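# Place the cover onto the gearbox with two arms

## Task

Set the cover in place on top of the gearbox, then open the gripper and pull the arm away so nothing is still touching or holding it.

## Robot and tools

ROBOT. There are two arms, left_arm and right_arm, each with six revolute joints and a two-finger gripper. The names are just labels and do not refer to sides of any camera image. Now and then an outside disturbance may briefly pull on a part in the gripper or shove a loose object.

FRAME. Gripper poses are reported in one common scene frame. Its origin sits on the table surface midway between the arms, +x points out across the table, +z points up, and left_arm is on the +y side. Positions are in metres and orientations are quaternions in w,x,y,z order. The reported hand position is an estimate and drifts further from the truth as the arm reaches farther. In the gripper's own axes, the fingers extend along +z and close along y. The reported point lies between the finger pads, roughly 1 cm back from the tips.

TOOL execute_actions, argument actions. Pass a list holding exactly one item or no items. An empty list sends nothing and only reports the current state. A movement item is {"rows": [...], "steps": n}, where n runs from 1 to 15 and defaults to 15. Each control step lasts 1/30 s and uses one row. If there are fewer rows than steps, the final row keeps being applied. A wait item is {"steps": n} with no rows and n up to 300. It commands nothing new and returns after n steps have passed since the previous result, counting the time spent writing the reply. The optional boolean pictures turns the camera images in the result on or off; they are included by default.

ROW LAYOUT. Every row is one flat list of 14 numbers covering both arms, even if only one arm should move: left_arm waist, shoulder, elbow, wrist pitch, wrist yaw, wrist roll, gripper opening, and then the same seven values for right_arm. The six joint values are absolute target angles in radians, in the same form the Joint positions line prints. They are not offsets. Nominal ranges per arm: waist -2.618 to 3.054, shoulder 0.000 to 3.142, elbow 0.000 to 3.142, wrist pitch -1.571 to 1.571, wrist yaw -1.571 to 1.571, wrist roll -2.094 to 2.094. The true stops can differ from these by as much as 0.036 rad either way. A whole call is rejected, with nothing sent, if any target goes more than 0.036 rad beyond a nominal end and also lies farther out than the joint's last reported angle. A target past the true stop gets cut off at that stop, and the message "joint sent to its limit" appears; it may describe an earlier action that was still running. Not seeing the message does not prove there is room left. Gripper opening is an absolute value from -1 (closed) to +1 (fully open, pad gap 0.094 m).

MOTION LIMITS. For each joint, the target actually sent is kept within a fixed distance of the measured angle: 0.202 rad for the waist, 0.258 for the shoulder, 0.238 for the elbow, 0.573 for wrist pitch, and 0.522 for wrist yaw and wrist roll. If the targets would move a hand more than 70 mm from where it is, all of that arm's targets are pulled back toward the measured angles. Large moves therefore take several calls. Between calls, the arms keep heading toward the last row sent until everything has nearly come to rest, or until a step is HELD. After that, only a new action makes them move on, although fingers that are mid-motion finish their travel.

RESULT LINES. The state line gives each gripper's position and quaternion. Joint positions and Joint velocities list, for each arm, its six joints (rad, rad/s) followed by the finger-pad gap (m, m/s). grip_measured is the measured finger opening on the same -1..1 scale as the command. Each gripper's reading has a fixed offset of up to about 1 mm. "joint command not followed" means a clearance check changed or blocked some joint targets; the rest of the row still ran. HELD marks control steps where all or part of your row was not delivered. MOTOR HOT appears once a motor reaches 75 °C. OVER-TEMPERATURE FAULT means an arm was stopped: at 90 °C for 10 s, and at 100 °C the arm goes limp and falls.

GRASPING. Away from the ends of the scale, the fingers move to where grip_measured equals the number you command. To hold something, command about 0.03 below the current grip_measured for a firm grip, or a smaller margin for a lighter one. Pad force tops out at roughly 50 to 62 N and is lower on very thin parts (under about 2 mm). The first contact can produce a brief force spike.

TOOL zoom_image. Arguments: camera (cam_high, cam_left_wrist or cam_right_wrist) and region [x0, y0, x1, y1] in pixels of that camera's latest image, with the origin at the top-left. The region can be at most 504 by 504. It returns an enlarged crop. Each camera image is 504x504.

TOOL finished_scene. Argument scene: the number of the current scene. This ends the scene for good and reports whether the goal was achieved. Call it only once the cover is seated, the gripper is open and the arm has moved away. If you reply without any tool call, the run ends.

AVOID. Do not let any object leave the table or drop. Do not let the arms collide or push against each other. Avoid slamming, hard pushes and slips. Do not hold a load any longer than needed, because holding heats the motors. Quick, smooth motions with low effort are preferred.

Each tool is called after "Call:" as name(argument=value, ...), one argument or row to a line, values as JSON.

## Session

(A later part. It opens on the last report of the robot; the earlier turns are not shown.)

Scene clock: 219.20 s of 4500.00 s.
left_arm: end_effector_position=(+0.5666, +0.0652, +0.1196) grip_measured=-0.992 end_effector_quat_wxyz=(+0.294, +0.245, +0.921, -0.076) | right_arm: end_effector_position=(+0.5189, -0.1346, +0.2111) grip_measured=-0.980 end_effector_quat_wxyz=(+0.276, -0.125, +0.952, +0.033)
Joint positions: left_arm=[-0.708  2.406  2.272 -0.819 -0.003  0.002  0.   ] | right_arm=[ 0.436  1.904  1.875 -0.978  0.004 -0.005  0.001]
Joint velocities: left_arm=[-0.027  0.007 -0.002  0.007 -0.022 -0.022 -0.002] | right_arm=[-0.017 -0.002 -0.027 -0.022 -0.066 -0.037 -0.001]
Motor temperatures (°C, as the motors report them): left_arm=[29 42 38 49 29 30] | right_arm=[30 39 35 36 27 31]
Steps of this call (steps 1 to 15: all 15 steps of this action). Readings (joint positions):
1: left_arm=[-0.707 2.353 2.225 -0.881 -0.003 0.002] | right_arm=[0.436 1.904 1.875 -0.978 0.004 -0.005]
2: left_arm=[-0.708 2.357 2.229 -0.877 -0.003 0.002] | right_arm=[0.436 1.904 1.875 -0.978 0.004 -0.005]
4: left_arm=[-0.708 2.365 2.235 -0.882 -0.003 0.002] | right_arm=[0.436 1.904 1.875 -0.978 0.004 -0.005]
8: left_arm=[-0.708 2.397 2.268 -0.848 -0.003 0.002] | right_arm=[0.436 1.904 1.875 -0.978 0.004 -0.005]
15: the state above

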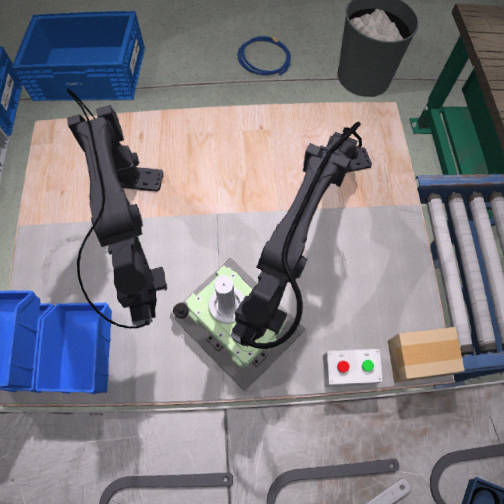

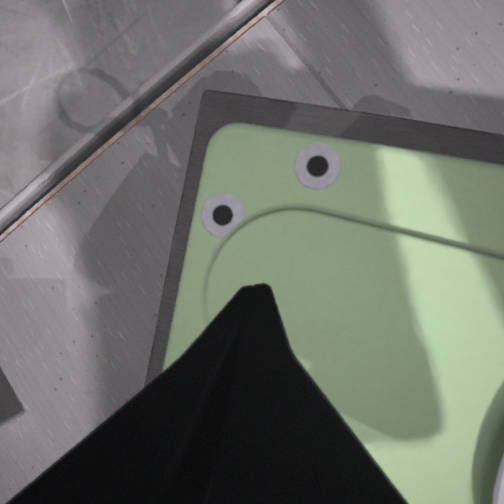

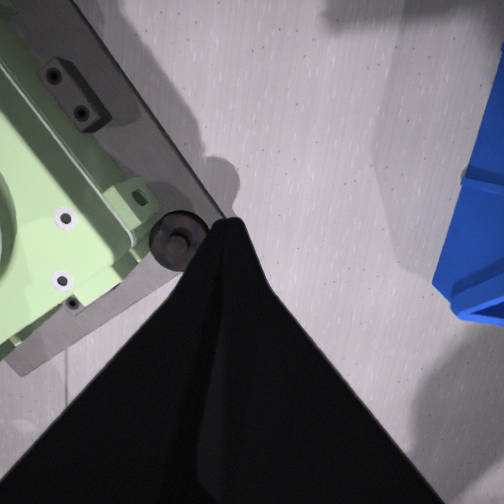

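Retreat back to the inspection view.

Call:
execute_actions(
  actions=[
    {"rows":[[-0.71,2.35,2.25,-0.9,0,0,-1,0.44,1.9,1.88,-0.97,0,0,-1],[-0.71,2.27,2.22,-0.9,0,0,-1,0.44,1.9,1.88,-0.97,0,0,-1],[-0.7,2.19,2.17,-0.9,0,0,-1,0.44,1.9,1.88,-0.97,0,0,-1],[-0.7,2.11,2.1,-0.85,0,0,-1,0.44,1.9,1.88,-0.97,0,0,-1],[-0.7,2.03,2.02,-0.8,0,0,-1,0.44,1.9,1.88,-0.97,0,0,-1],[-0.7,1.95,1.94,-0.75,0,0,-1,0.44,1.9,1.88,-0.97,0,0,-1],[-0.7,1.87,1.85,-0.7,0,0,-1,0.44,1.9,1.88,-0.97,0,0,-1],[-0.7,1.79,1.76,-0.62,0,0,-1,0.44,1.9,1.88,-0.97,0,0,-1],[-0.7,1.71,1.67,-0.54,0,0,-1,0.44,1.9,1.88,-0.97,0,0,-1],[-0.7,1.63,1.57,-0.46,0,0,-1,0.44,1.9,1.88,-0.97,0,0,-1],[-0.7,1.55,1.47,-0.38,0,0,-1,0.44,1.9,1.88,-0.97,0,0,-1],[-0.7,1.47,1.37,-0.3,0,0,-1,0.44,1.9,1.88,-0.97,0,0,-1],[-0.7,1.4,1.27,-0.2,0,0,-1,0.44,1.9,1.88,-0.97,0,0,-1]],"steps":15},
  ],
  pictures=false,
)

Call:
execute_actions(
  actions=[
    {"rows":[[-0.72,1.35,1.17,-0.05,0,0,1,0.44,1.9,1.88,-0.97,0,0,-1],[-0.74,1.3,1.07,0.08,0,0,1,0.44,1.9,1.88,-0.97,0,0,-1],[-0.74,1.3,0.97,0.2,0,0,1,0.44,1.9,1.88,-0.97,0,0,-1],[-0.74,1.3,0.88,0.32,0,0,1,0.44,1.9,1.88,-0.97,0,0,-1],[-0.74,1.3,0.8,0.44,0,0,1,0.44,1.9,1.88,-0.97,0,0,-1],[-0.74,1.3,0.72,0.55,0,0,1,0.44,1.9,1.88,-0.97,0,0,-1],[-0.74,1.3,0.65,0.65,0,0,1,0.44,1.9,1.88,-0.97,0,0,-1],[-0.74,1.33,0.58,0.75,0,0,1,0.44,1.9,1.88,-0.97,0,0,-1],[-0.74,1.36,0.5,0.82,0,0,1,0.44,1.9,1.88,-0.97,0,0,-1],[-0.74,1.4,0.42,0.88,0,0,1,0.44,1.9,1.88,-0.97,0,0,-1]],"steps":15},
  ],
  pictures=false,
)

Call:
execute_actions(
  actions=[
    {"rows":[[-0.74,1.48,0.42,0.88,0,0,1,0.44,1.9,1.88,-0.97,0,0,-1]],"steps":12},
  ],
)

Call:
zoom_image(
  camera="cam_left_wrist",
  region=[130,140,504,260],
)

Scene clock: 221.40 s of 4500.00 s.
left_arm: end_effector_position=(+0.4339, +0.1408, +0.2905) grip_measured=-0.992 end_effector_quat_wxyz=(+0.487, +0.222, +0.835, -0.127) | right_arm: end_effector_position=(+0.5189, -0.1346, +0.2111) grip_measured=-0.980 end_effector_quat_wxyz=(+0.276, -0.125, +0.952, +0.033)
Joint positions: left_arm=[-0.708  1.462  1.351 -0.405 -0.003  0.002  0.   ] | right_arm=[ 0.436  1.904  1.875 -0.978  0.004 -0.005  0.001]
Joint velocities: left_arm=[ 0.007 -1.897 -1.243  0.93   0.022 -0.022 -0.001] | right_arm=[ 0.007 -0.007  0.002 -0.066 -0.051  0.007  0.001]
Motor temperatures (°C, as the motors report them): left_arm=[29 43 38 49 29 30] | right_arm=[30 39 35 36 27 31]
Steps of this call (steps 1 to 15: the robot went on to your last target; steps 16 to 51: nothing new was sent; steps 52 to 66: all 15 steps of this action). Readings (joint positions):
52: left_arm=[-0.708 2.398 2.272 -0.812 -0.003 0.002] | right_arm=[0.436 1.904 1.875 -0.978 0.004 -0.005]
53: left_arm=[-0.708 2.384 2.258 -0.821 -0.003 0.002] | right_arm=[0.436 1.904 1.875 -0.978 0.004 -0.005]
55: left_arm=[-0.708 2.319 2.187 -0.841 -0.003 0.002] | right_arm=[0.436 1.904 1.875 -0.978 0.004 -0.005]
59: left_arm=[-0.708 2.061 1.910 -0.771 -0.003 0.002] | right_arm=[0.436 1.904 1.875 -0.978 0.004 -0.005]
66: the state above

Scene clock: 221.90 s of 4500.00 s.
left_arm: end_effector_position=(+0.3727, +0.1649, +0.1104) grip_measured=+1.000 end_effector_quat_wxyz=(+0.546, +0.221, +0.794, -0.150) | right_arm: end_effector_position=(+0.5189, -0.1346, +0.2111) grip_measured=-0.980 end_effector_quat_wxyz=(+0.276, -0.125, +0.952, +0.033)
Joint positions: left_arm=[-0.732  1.437  0.397  0.672 -0.003  0.002  0.094] | right_arm=[ 0.436  1.904  1.875 -0.978  0.004 -0.005  0.001]
Joint velocities: left_arm=[-0.017  0.076 -0.281  0.198 -0.007  0.007  0.   ] | right_arm=[ 0.002 -0.012 -0.012 -0.007 -0.037  0.066 -0.   ]
Motor temperatures (°C, as the motors report them): left_arm=[29 43 38 49 29 30] | right_arm=[30 39 35 36 27 31]
Steps of this call (steps 1 to 15: all 15 steps of this action). Readings (joint positions):
1: left_arm=[-0.708 1.402 1.301 -0.344 -0.003 0.002] | right_arm=[0.436 1.904 1.875 -0.978 0.004 -0.005]
2: left_arm=[-0.711 1.348 1.239 -0.250 -0.003 0.002] | right_arm=[0.436 1.904 1.875 -0.978 0.004 -0.005]
4: left_arm=[-0.723 1.273 1.098 -0.046 -0.003 0.002] | right_arm=[0.436 1.904 1.875 -0.978 0.004 -0.005]
8: left_arm=[-0.732 1.278 0.797 0.369 -0.003 0.002] | right_arm=[0.436 1.904 1.875 -0.978 0.004 -0.005]
15: the state above

Scene clock: 222.30 s of 4500.00 s.
left_arm: end_effector_position=(+0.3832, +0.1586, +0.1354) grip_measured=+1.000 end_effector_quat_wxyz=(+0.597, +0.210, +0.757, -0.164) | right_arm: end_effector_position=(+0.5189, -0.1346, +0.2111) grip_measured=-0.980 end_effector_quat_wxyz=(+0.276, -0.125, +0.952, +0.033)
Joint positions: left_arm=[-0.732  1.475  0.395  0.845 -0.003  0.002  0.094] | right_arm=[ 0.436  1.904  1.875 -0.978  0.004 -0.005  0.001]
Joint velocities: left_arm=[-0.002  0.002 -0.017  0.081  0.022 -0.022  0.   ] | right_arm=[-0.007  0.007 -0.017  0.022 -0.095 -0.022  0.   ]
Motor temperatures (°C, as the motors report them): left_arm=[29 42 38 49 29 30] | right_arm=[30 39 35 36 27 31]
Steps of this call (steps 1 to 12: all 12 steps of this action). Readings (joint positions):
1: left_arm=[-0.732 1.445 0.394 0.689 -0.003 0.002] | right_arm=[0.436 1.904 1.875 -0.978 0.004 -0.005]
2: left_arm=[-0.732 1.458 0.394 0.724 -0.003 0.002] | right_arm=[0.436 1.904 1.875 -0.978 0.004 -0.005]
4: left_arm=[-0.732 1.472 0.395 0.773 -0.003 0.002] | right_arm=[0.436 1.904 1.875 -0.978 0.004 -0.005]
8: left_arm=[-0.732 1.475 0.395 0.823 -0.003 0.002] | right_arm=[0.436 1.904 1.875 -0.978 0.004 -0.005]
12: the state above

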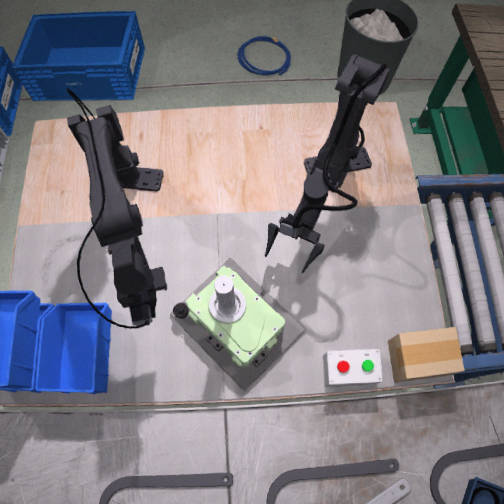

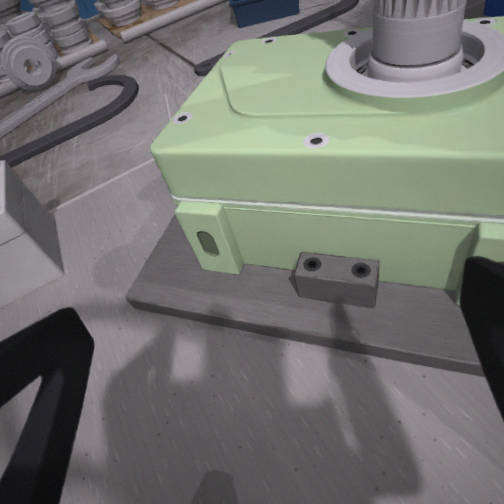

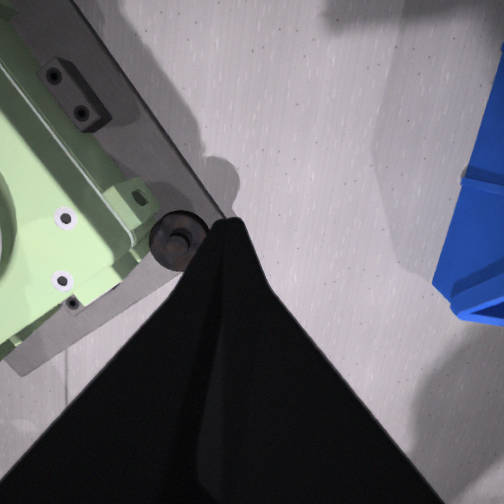

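Region (130, 140, 504, 260) of cam_left_wrist's 504x504 image, scaled by 1.348, with more detail than that image has; it fills the top 162 rows of this view, and the rest is white.

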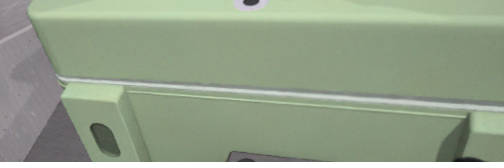

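Call:
execute_actions(
  actions=[
    {"rows":[[-0.75,1.45,0.55,0.75,0,0,0,0.47,1.9,1.88,-0.97,0,0,-1],[-0.76,1.45,0.68,0.6,0,0,-1,0.5,1.9,1.88,-0.97,0,0,-1],[-0.77,1.45,0.8,0.45,0,0,-1,0.53,1.9,1.88,-0.97,0,0,-1],[-0.78,1.48,0.92,0.3,0,0,-1,0.56,1.9,1.88,-0.97,0,0,-1],[-0.79,1.52,1.04,0.15,0,0,-1,0.59,1.9,1.88,-0.97,0,0,-1],[-0.8,1.56,1.16,0,0,0,-1,0.62,1.9,1.88,-1,0,0,-1],[-0.81,1.6,1.28,-0.15,0,0,-1,0.645,1.92,1.88,-1,0,0,-1],[-0.82,1.64,1.4,-0.3,0,0,-1,0.645,1.94,1.88,-1,0,0,-1],[-0.83,1.68,1.5,-0.45,0,0,-1,0.645,1.96,1.88,-1,0,0,-1],[-0.845,1.72,1.6,-0.68,0,0,-1,0.645,1.98,1.88,-1,0,0,-1]],"steps":15},
  ],
  pictures=false,
)

Call:
execute_actions(
  actions=[
    {"rows":[[-0.845,1.72,1.6,-0.68,0,0,-1,0.645,2.0,1.88,-1,0,0,-1],[-0.845,1.72,1.6,-0.68,0,0,-1,0.645,2.0,1.88,-1,0,0,-1],[-0.845,1.75,1.6,-0.68,0,0,-1,0.645,2.0,1.88,-1,0,0,-1],[-0.845,1.78,1.6,-0.68,0,0,-1,0.645,2.0,1.88,-1,0,0,-1],[-0.845,1.81,1.6,-0.68,0,0,-1,0.645,2.0,1.88,-1,0,0,-1],[-0.845,1.84,1.6,-0.68,0,0,-1,0.645,2.0,1.88,-1,0,0,-1],[-0.845,1.87,1.6,-0.68,0,0,-1,0.645,2.02,1.88,-1,0,0,-1],[-0.845,1.9,1.6,-0.68,0,0,-1,0.645,2.04,1.88,-1,0,0,-1]],"steps":15},
  ],
)

Scene clock: 224.40 s of 4500.00 s.
left_arm: end_effector_position=(+0.4421, +0.0581, +0.2046) grip_measured=-0.991 end_effector_quat_wxyz=(+0.396, +0.291, +0.861, -0.132) | right_arm: end_effector_position=(+0.4831, -0.0303, +0.1702) grip_measured=-0.980 end_effector_quat_wxyz=(+0.226, -0.234, +0.944, +0.059)
Joint positions: left_arm=[-0.841  1.76   1.475 -0.425 -0.002  0.002  0.   ] | right_arm=[ 0.658  1.989  1.875 -0.985 -0.007 -0.004  0.001]
Joint velocities: left_arm=[-0.017  0.12   1.516 -1.634 -0.037  0.051  0.001] | right_arm=[-0.11   0.237  0.002  0.007  0.066 -0.051 -0.   ]
Motor temperatures (°C, as the motors report them): left_arm=[29 42 38 49 29 30] | right_arm=[30 40 35 36 27 31]
Steps of this call (steps 1 to 30: the robot went on to your last target; steps 31 to 48: nothing new was sent; steps 49 to 63: all 15 steps of this action). Readings (joint positions):
49: left_arm=[-0.733 1.475 0.412 0.831 -0.003 0.002] | right_arm=[0.439 1.904 1.875 -0.978 0.004 -0.005]
50: left_arm=[-0.736 1.475 0.459 0.767 -0.003 0.002] | right_arm=[0.445 1.904 1.875 -0.978 0.006 -0.005]
52: left_arm=[-0.751 1.478 0.599 0.613 -0.003 0.002] | right_arm=[0.480 1.904 1.875 -0.978 0.009 -0.004]
56: left_arm=[-0.792 1.551 0.938 0.250 -0.003 0.002] | right_arm=[0.609 1.908 1.875 -0.978 0.007 -0.004]
63: the state above

Scene clock: 224.90 s of 4500.00 s.
left_arm: end_effector_position=(+0.4317, +0.0657, +0.1245) grip_measured=-0.991 end_effector_quat_wxyz=(+0.258, +0.309, +0.911, -0.086) | right_arm: end_effector_position=(+0.4861, -0.0338, +0.1437) grip_measured=-0.980 end_effector_quat_wxyz=(+0.198, -0.231, +0.951, +0.050)
Joint positions: left_arm=[-0.842  1.946  1.595 -0.669 -0.002  0.002  0.   ] | right_arm=[ 0.65   2.045  1.875 -0.99  -0.005 -0.004  0.001]
Joint velocities: left_arm=[ 0.012  0.027 -0.002 -0.242 -0.037  0.022 -0.   ] | right_arm=[-0.017  0.061  0.002 -0.051 -0.007  0.066 -0.   ]
Motor temperatures (°C, as the motors report them): left_arm=[29 42 38 49 29 30] | right_arm=[30 40 35 36 27 31]
Steps of this call (steps 1 to 15: all 15 steps of this action). Readings (joint positions):
1: left_arm=[-0.842 1.760 1.517 -0.470 -0.002 0.002] | right_arm=[0.655 1.997 1.875 -0.987 -0.007 -0.004]
2: left_arm=[-0.842 1.752 1.546 -0.502 -0.002 0.002] | right_arm=[0.652 2.002 1.875 -0.988 -0.006 -0.004]
4: left_arm=[-0.842 1.741 1.579 -0.545 -0.002 0.002] | right_arm=[0.650 2.007 1.875 -0.989 -0.005 -0.004]
8: left_arm=[-0.842 1.794 1.595 -0.588 -0.002 0.002] | right_arm=[0.650 2.009 1.875 -0.990 -0.005 -0.004]
15: the state above

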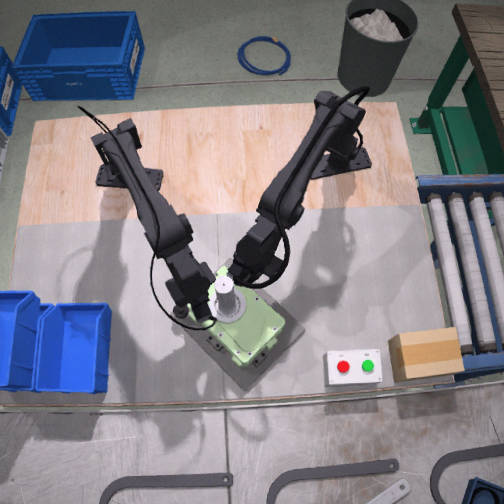

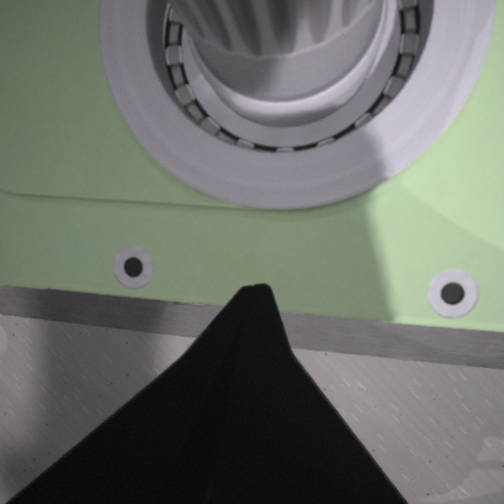

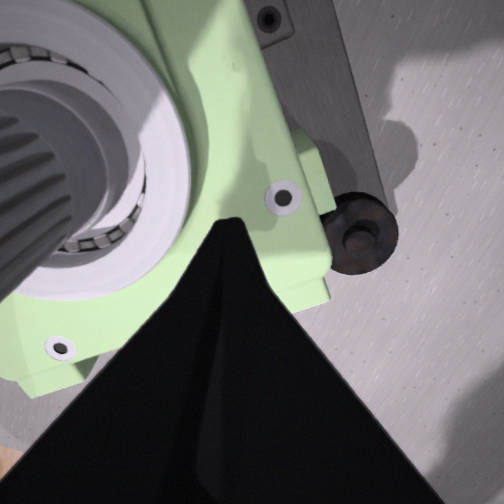

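Call:
execute_actions(
  actions=[
    {"rows":[[-0.87,1.9,1.62,-0.68,0,0,-1,0.645,2.07,1.88,-1,0,0,-1],[-0.88,1.9,1.62,-0.68,0,0,-1,0.645,2.1,1.88,-1,0,0,-1],[-0.88,1.93,1.62,-0.68,0,0,-1,0.645,2.12,1.88,-1,0,0,-1],[-0.88,1.97,1.62,-0.68,0,0,-1,0.645,2.15,1.88,-1,0,0,-1],[-0.88,2.02,1.62,-0.68,0,0,-1,0.645,2.2,1.88,-1,0,0,-1],[-0.88,2.08,1.62,-0.68,0,0,-1,0.645,2.25,1.88,-1,0,0,-1],[-0.88,2.18,1.62,-0.68,0,0,-1,0.645,2.3,1.88,-1,0,0,-1]],"steps":15},
  ],
)

Call:
execute_actions(
  actions=[
    {"rows":[[-0.88,1.95,1.6,-0.68,0,0,-1,0.645,2.2,1.88,-1.0,0,0,-1],[-0.87,1.88,1.6,-0.68,0,0,-1,0.645,2.1,1.88,-1.0,0,0,-1],[-0.86,1.8,1.55,-0.65,0,0,-1,0.645,2.03,1.88,-1.0,0,0,-1],[-0.84,1.72,1.5,-0.6,0,0,-1,0.62,1.96,1.88,-1.0,0,0,-1],[-0.83,1.64,1.42,-0.5,0,0,-1,0.58,1.9,1.88,-0.97,0,0,-1],[-0.82,1.56,1.34,-0.4,0,0,-1,0.54,1.9,1.88,-0.97,0,0,-1],[-0.8,1.48,1.25,-0.3,0,0,-1,0.5,1.9,1.88,-0.97,0,0,-1],[-0.78,1.4,1.15,-0.15,0,0,0,0.46,1.9,1.88,-0.97,0,0,-1],[-0.76,1.35,1.05,0,0,0,1,0.44,1.9,1.88,-0.97,0,0,-1],[-0.74,1.3,0.95,0.15,0,0,1,0.44,1.9,1.88,-0.97,0,0,-1],[-0.74,1.3,0.85,0.3,0,0,1,0.44,1.9,1.88,-0.97,0,0,-1],[-0.74,1.3,0.75,0.45,0,0,1,0.44,1.9,1.88,-0.97,0,0,-1],[-0.74,1.3,0.65,0.6,0,0,1,0.44,1.9,1.88,-0.97,0,0,-1]],"steps":15},
  ],
  pictures=false,
)

Call:
execute_actions(
  actions=[
    {"rows":[[-0.74,1.35,0.58,0.7,0,0,1,0.44,1.9,1.88,-0.97,0,0,-1],[-0.74,1.4,0.5,0.8,0,0,1,0.44,1.9,1.88,-0.97,0,0,-1],[-0.74,1.48,0.42,0.88,0,0,1,0.44,1.9,1.88,-0.97,0,0,-1]],"steps":15},
  ],
)

Call:
zoom_image(
  camera="cam_left_wrist",
  region=[130,140,504,260],
)

Scene clock: 227.97 s of 4500.00 s.
left_arm: end_effector_position=(+0.4301, +0.0467, +0.1132) grip_measured=-0.991 end_effector_quat_wxyz=(+0.253, +0.325, +0.907, -0.087) | right_arm: end_effector_position=(+0.4884, -0.0347, +0.1132) grip_measured=-0.980 end_effector_quat_wxyz=(+0.161, -0.245, +0.955, +0.039)
Joint positions: left_arm=[-0.875  1.999  1.63  -0.66  -0.006  0.004  0.   ] | right_arm=[ 0.646  2.128  1.909 -1.019 -0.007 -0.034  0.001]
Joint velocities: left_arm=[ 0.032  0.002 -0.007  0.022  0.037 -0.037  0.001] | right_arm=[-0.002 -0.007  0.007 -0.007 -0.022  0.095 -0.001]
Motor temperatures (°C, as the motors report them): left_arm=[29 43 38 49 29 30] | right_arm=[30 40 35 36 27 31]
Steps of this call (steps 1 to 30: the robot went on to your last target; steps 31 to 77: nothing new was sent; steps 78 to 92: all 15 steps of this action). Readings (joint positions):
78: left_arm=[-0.843 1.922 1.595 -0.676 -0.002 0.002] | right_arm=[0.650 2.048 1.875 -0.990 -0.005 -0.004]
79: left_arm=[-0.847 1.922 1.595 -0.676 -0.003 0.002] | right_arm=[0.650 2.053 1.875 -0.990 -0.005 -0.004]
81: left_arm=[-0.859 1.926 1.595 -0.676 -0.003 0.002] | right_arm=[0.650 2.075 1.875 -0.990 -0.005 -0.004]
85: left_arm=[-0.874 1.999 1.627 -0.652 -0.006 0.003] | right_arm=[0.647 2.122 1.897 -1.007 -0.002 -0.021]
92: the state above

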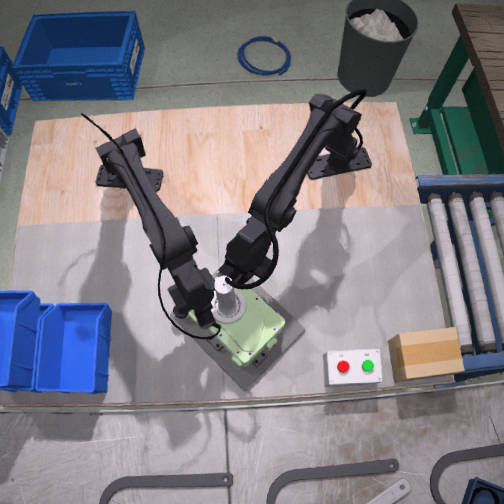

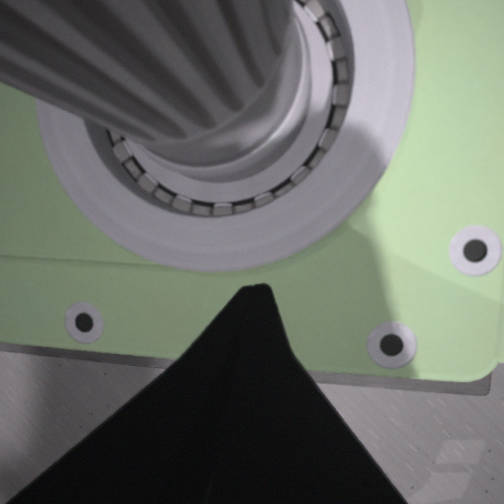

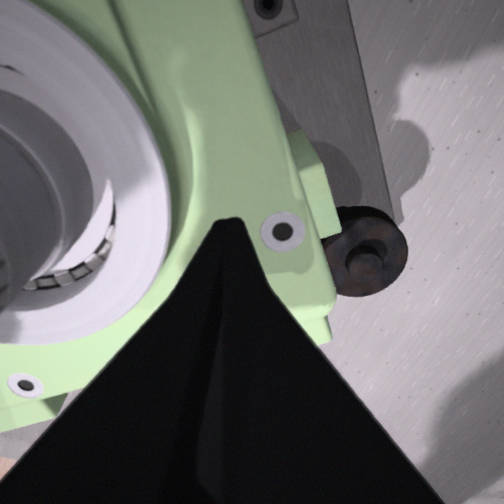

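Scene clock: 228.47 s of 4500.00 s.
left_arm: end_effector_position=(+0.4025, +0.1431, +0.2702) grip_measured=+0.981 end_effector_quat_wxyz=(+0.617, +0.209, +0.740, -0.171) | right_arm: end_effector_position=(+0.5219, -0.1471, +0.2123) grip_measured=-0.980 end_effector_quat_wxyz=(+0.278, -0.114, +0.953, +0.028)
Joint positions: left_arm=[-0.741  1.258  0.8    0.276 -0.006  0.004  0.093] | right_arm=[ 0.412  1.901  1.875 -0.978  0.009 -0.006  0.001]
Joint velocities: left_arm=[-0.012 -0.002 -1.849  2.821  0.066 -0.007  0.045] | right_arm=[-0.007  0.007 -0.007  0.066 -0.007  0.007 -0.   ]
Motor temperatures (°C, as the motors report them): left_arm=[29 44 38 49 29 30] | right_arm=[30 40 35 36 27 31]
Steps of this call (steps 1 to 15: all 15 steps of this action). Readings (joint positions):
1: left_arm=[-0.875 1.988 1.628 -0.659 -0.006 0.004] | right_arm=[0.646 2.126 1.909 -1.019 -0.007 -0.034]
2: left_arm=[-0.875 1.976 1.621 -0.659 -0.006 0.004] | right_arm=[0.646 2.119 1.909 -1.017 -0.006 -0.032]
4: left_arm=[-0.872 1.912 1.565 -0.651 -0.005 0.004] | right_arm=[0.645 2.095 1.891 -1.013 -0.006 -0.023]
8: left_arm=[-0.831 1.625 1.310 -0.473 -0.000 0.004] | right_arm=[0.587 1.995 1.875 -1.006 -0.012 -0.016]
15: the state above

Scene clock: 228.97 s of 4500.00 s.
left_arm: end_effector_position=(+0.3809, +0.1564, +0.1212) grip_measured=+1.000 end_effector_quat_wxyz=(+0.579, +0.217, +0.770, -0.160) | right_arm: end_effector_position=(+0.5189, -0.1344, +0.2114) grip_measured=-0.980 end_effector_quat_wxyz=(+0.277, -0.126, +0.952, +0.033)
Joint positions: left_arm=[-0.741  1.499  0.397  0.819 -0.005  0.004  0.094] | right_arm=[ 0.437  1.903  1.875 -0.978  0.004 -0.005  0.001]
Joint velocities: left_arm=[ 0.017 -0.046  0.002  0.344 -0.007  0.022  0.   ] | right_arm=[ 0.007  0.002 -0.012  0.051  0.066  0.022  0.   ]
Motor temperatures (°C, as the motors report them): left_arm=[29 44 38 49 29 30] | right_arm=[30 40 35 36 27 31]
Steps of this call (steps 1 to 15: all 15 steps of this action). Readings (joint positions):
1: left_arm=[-0.741 1.268 0.733 0.371 -0.005 0.004] | right_arm=[0.414 1.901 1.875 -0.978 0.009 -0.006]
2: left_arm=[-0.741 1.294 0.663 0.468 -0.005 0.004] | right_arm=[0.420 1.903 1.875 -0.978 0.009 -0.005]
4: left_arm=[-0.741 1.386 0.536 0.617 -0.005 0.004] | right_arm=[0.430 1.903 1.875 -0.978 0.007 -0.005]
8: left_arm=[-0.741 1.520 0.403 0.678 -0.005 0.004] | right_arm=[0.437 1.903 1.875 -0.978 0.004 -0.005]
15: the state above

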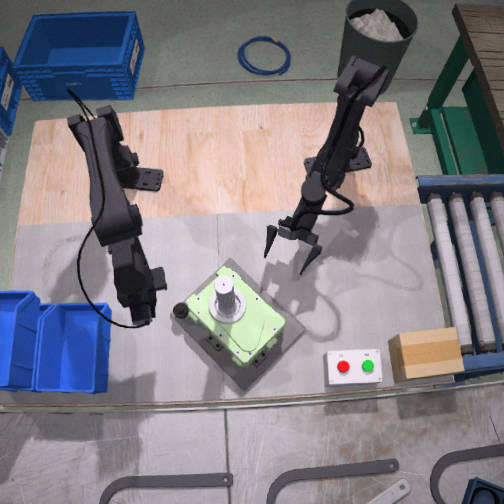

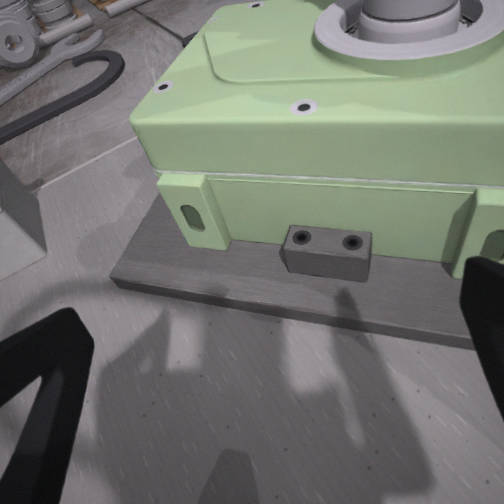

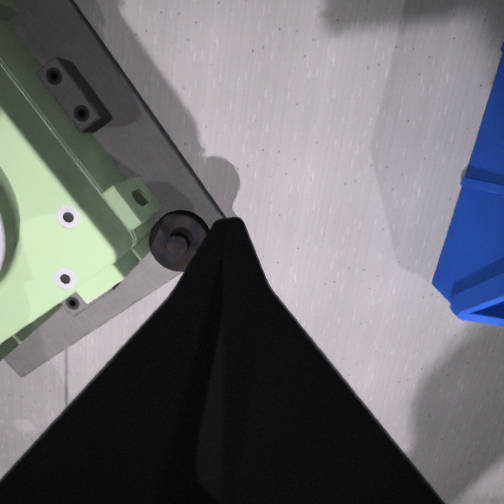

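Region (130, 140, 504, 260) of cam_left_wrist's 504x504 image, scaled by 1.348, with more detail than that image has; it fills the top 162 rows of this view, and the rest is white.

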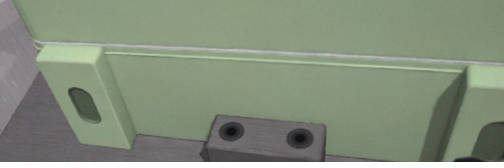

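Seated now.

Call:
execute_actions(
  actions=[
    {"rows":[[-0.68,1.4,0.47,0.8,0,0,1,0.38,1.82,1.8,-0.9,0,0,-1],[-0.6,1.33,0.52,0.7,0,0,1,0.32,1.75,1.72,-0.85,0,0,-1],[-0.5,1.25,0.6,0.6,0,0,1,0.25,1.65,1.65,-0.8,0,0,-1]],"steps":15},
  ],
  pictures=false,
)

Call:
finished_scene(
  scene=2,
)

Scene clock: 230.17 s of 4500.00 s.
left_arm: end_effector_position=(+0.4312, +0.2405, +0.2616) grip_measured=+1.000 end_effector_quat_wxyz=(+0.692, +0.111, +0.705, -0.106) | right_arm: end_effector_position=(+0.5050, -0.2288, +0.2632) grip_measured=-0.980 end_effector_quat_wxyz=(+0.369, -0.031, +0.929, +0.009)
Joint positions: left_arm=[-0.502  1.247  0.589  0.639 -0.004  0.004  0.094] | right_arm=[ 0.244  1.653  1.662 -0.823  0.006 -0.003  0.001]
Joint velocities: left_arm=[-0.027 -0.002  0.002 -0.286 -0.081 -0.051  0.   ] | right_arm=[-0.007 -0.002 -0.002 -0.007 -0.051 -0.007 -0.001]
Motor temperatures (°C, as the motors report them): left_arm=[29 43 38 49 29 30] | right_arm=[30 40 35 36 27 31]
Steps of this call (steps 1 to 21: the robot went on to your last target; steps 22 to 36: all 15 steps of this action). Readings (joint positions):
22: left_arm=[-0.734 1.489 0.402 0.840 -0.000 0.004] | right_arm=[0.432 1.896 1.862 -0.964 0.002 -0.005]
23: left_arm=[-0.712 1.466 0.414 0.802 0.007 0.004] | right_arm=[0.419 1.872 1.823 -0.932 -0.004 -0.005]
25: left_arm=[-0.638 1.406 0.456 0.736 0.009 0.004] | right_arm=[0.359 1.800 1.725 -0.899 -0.011 -0.005]
29: left_arm=[-0.515 1.287 0.560 0.673 -0.001 0.004] | right_arm=[0.233 1.687 1.662 -0.871 0.006 -0.003]
36: the state above

The scene is finished: the task was done.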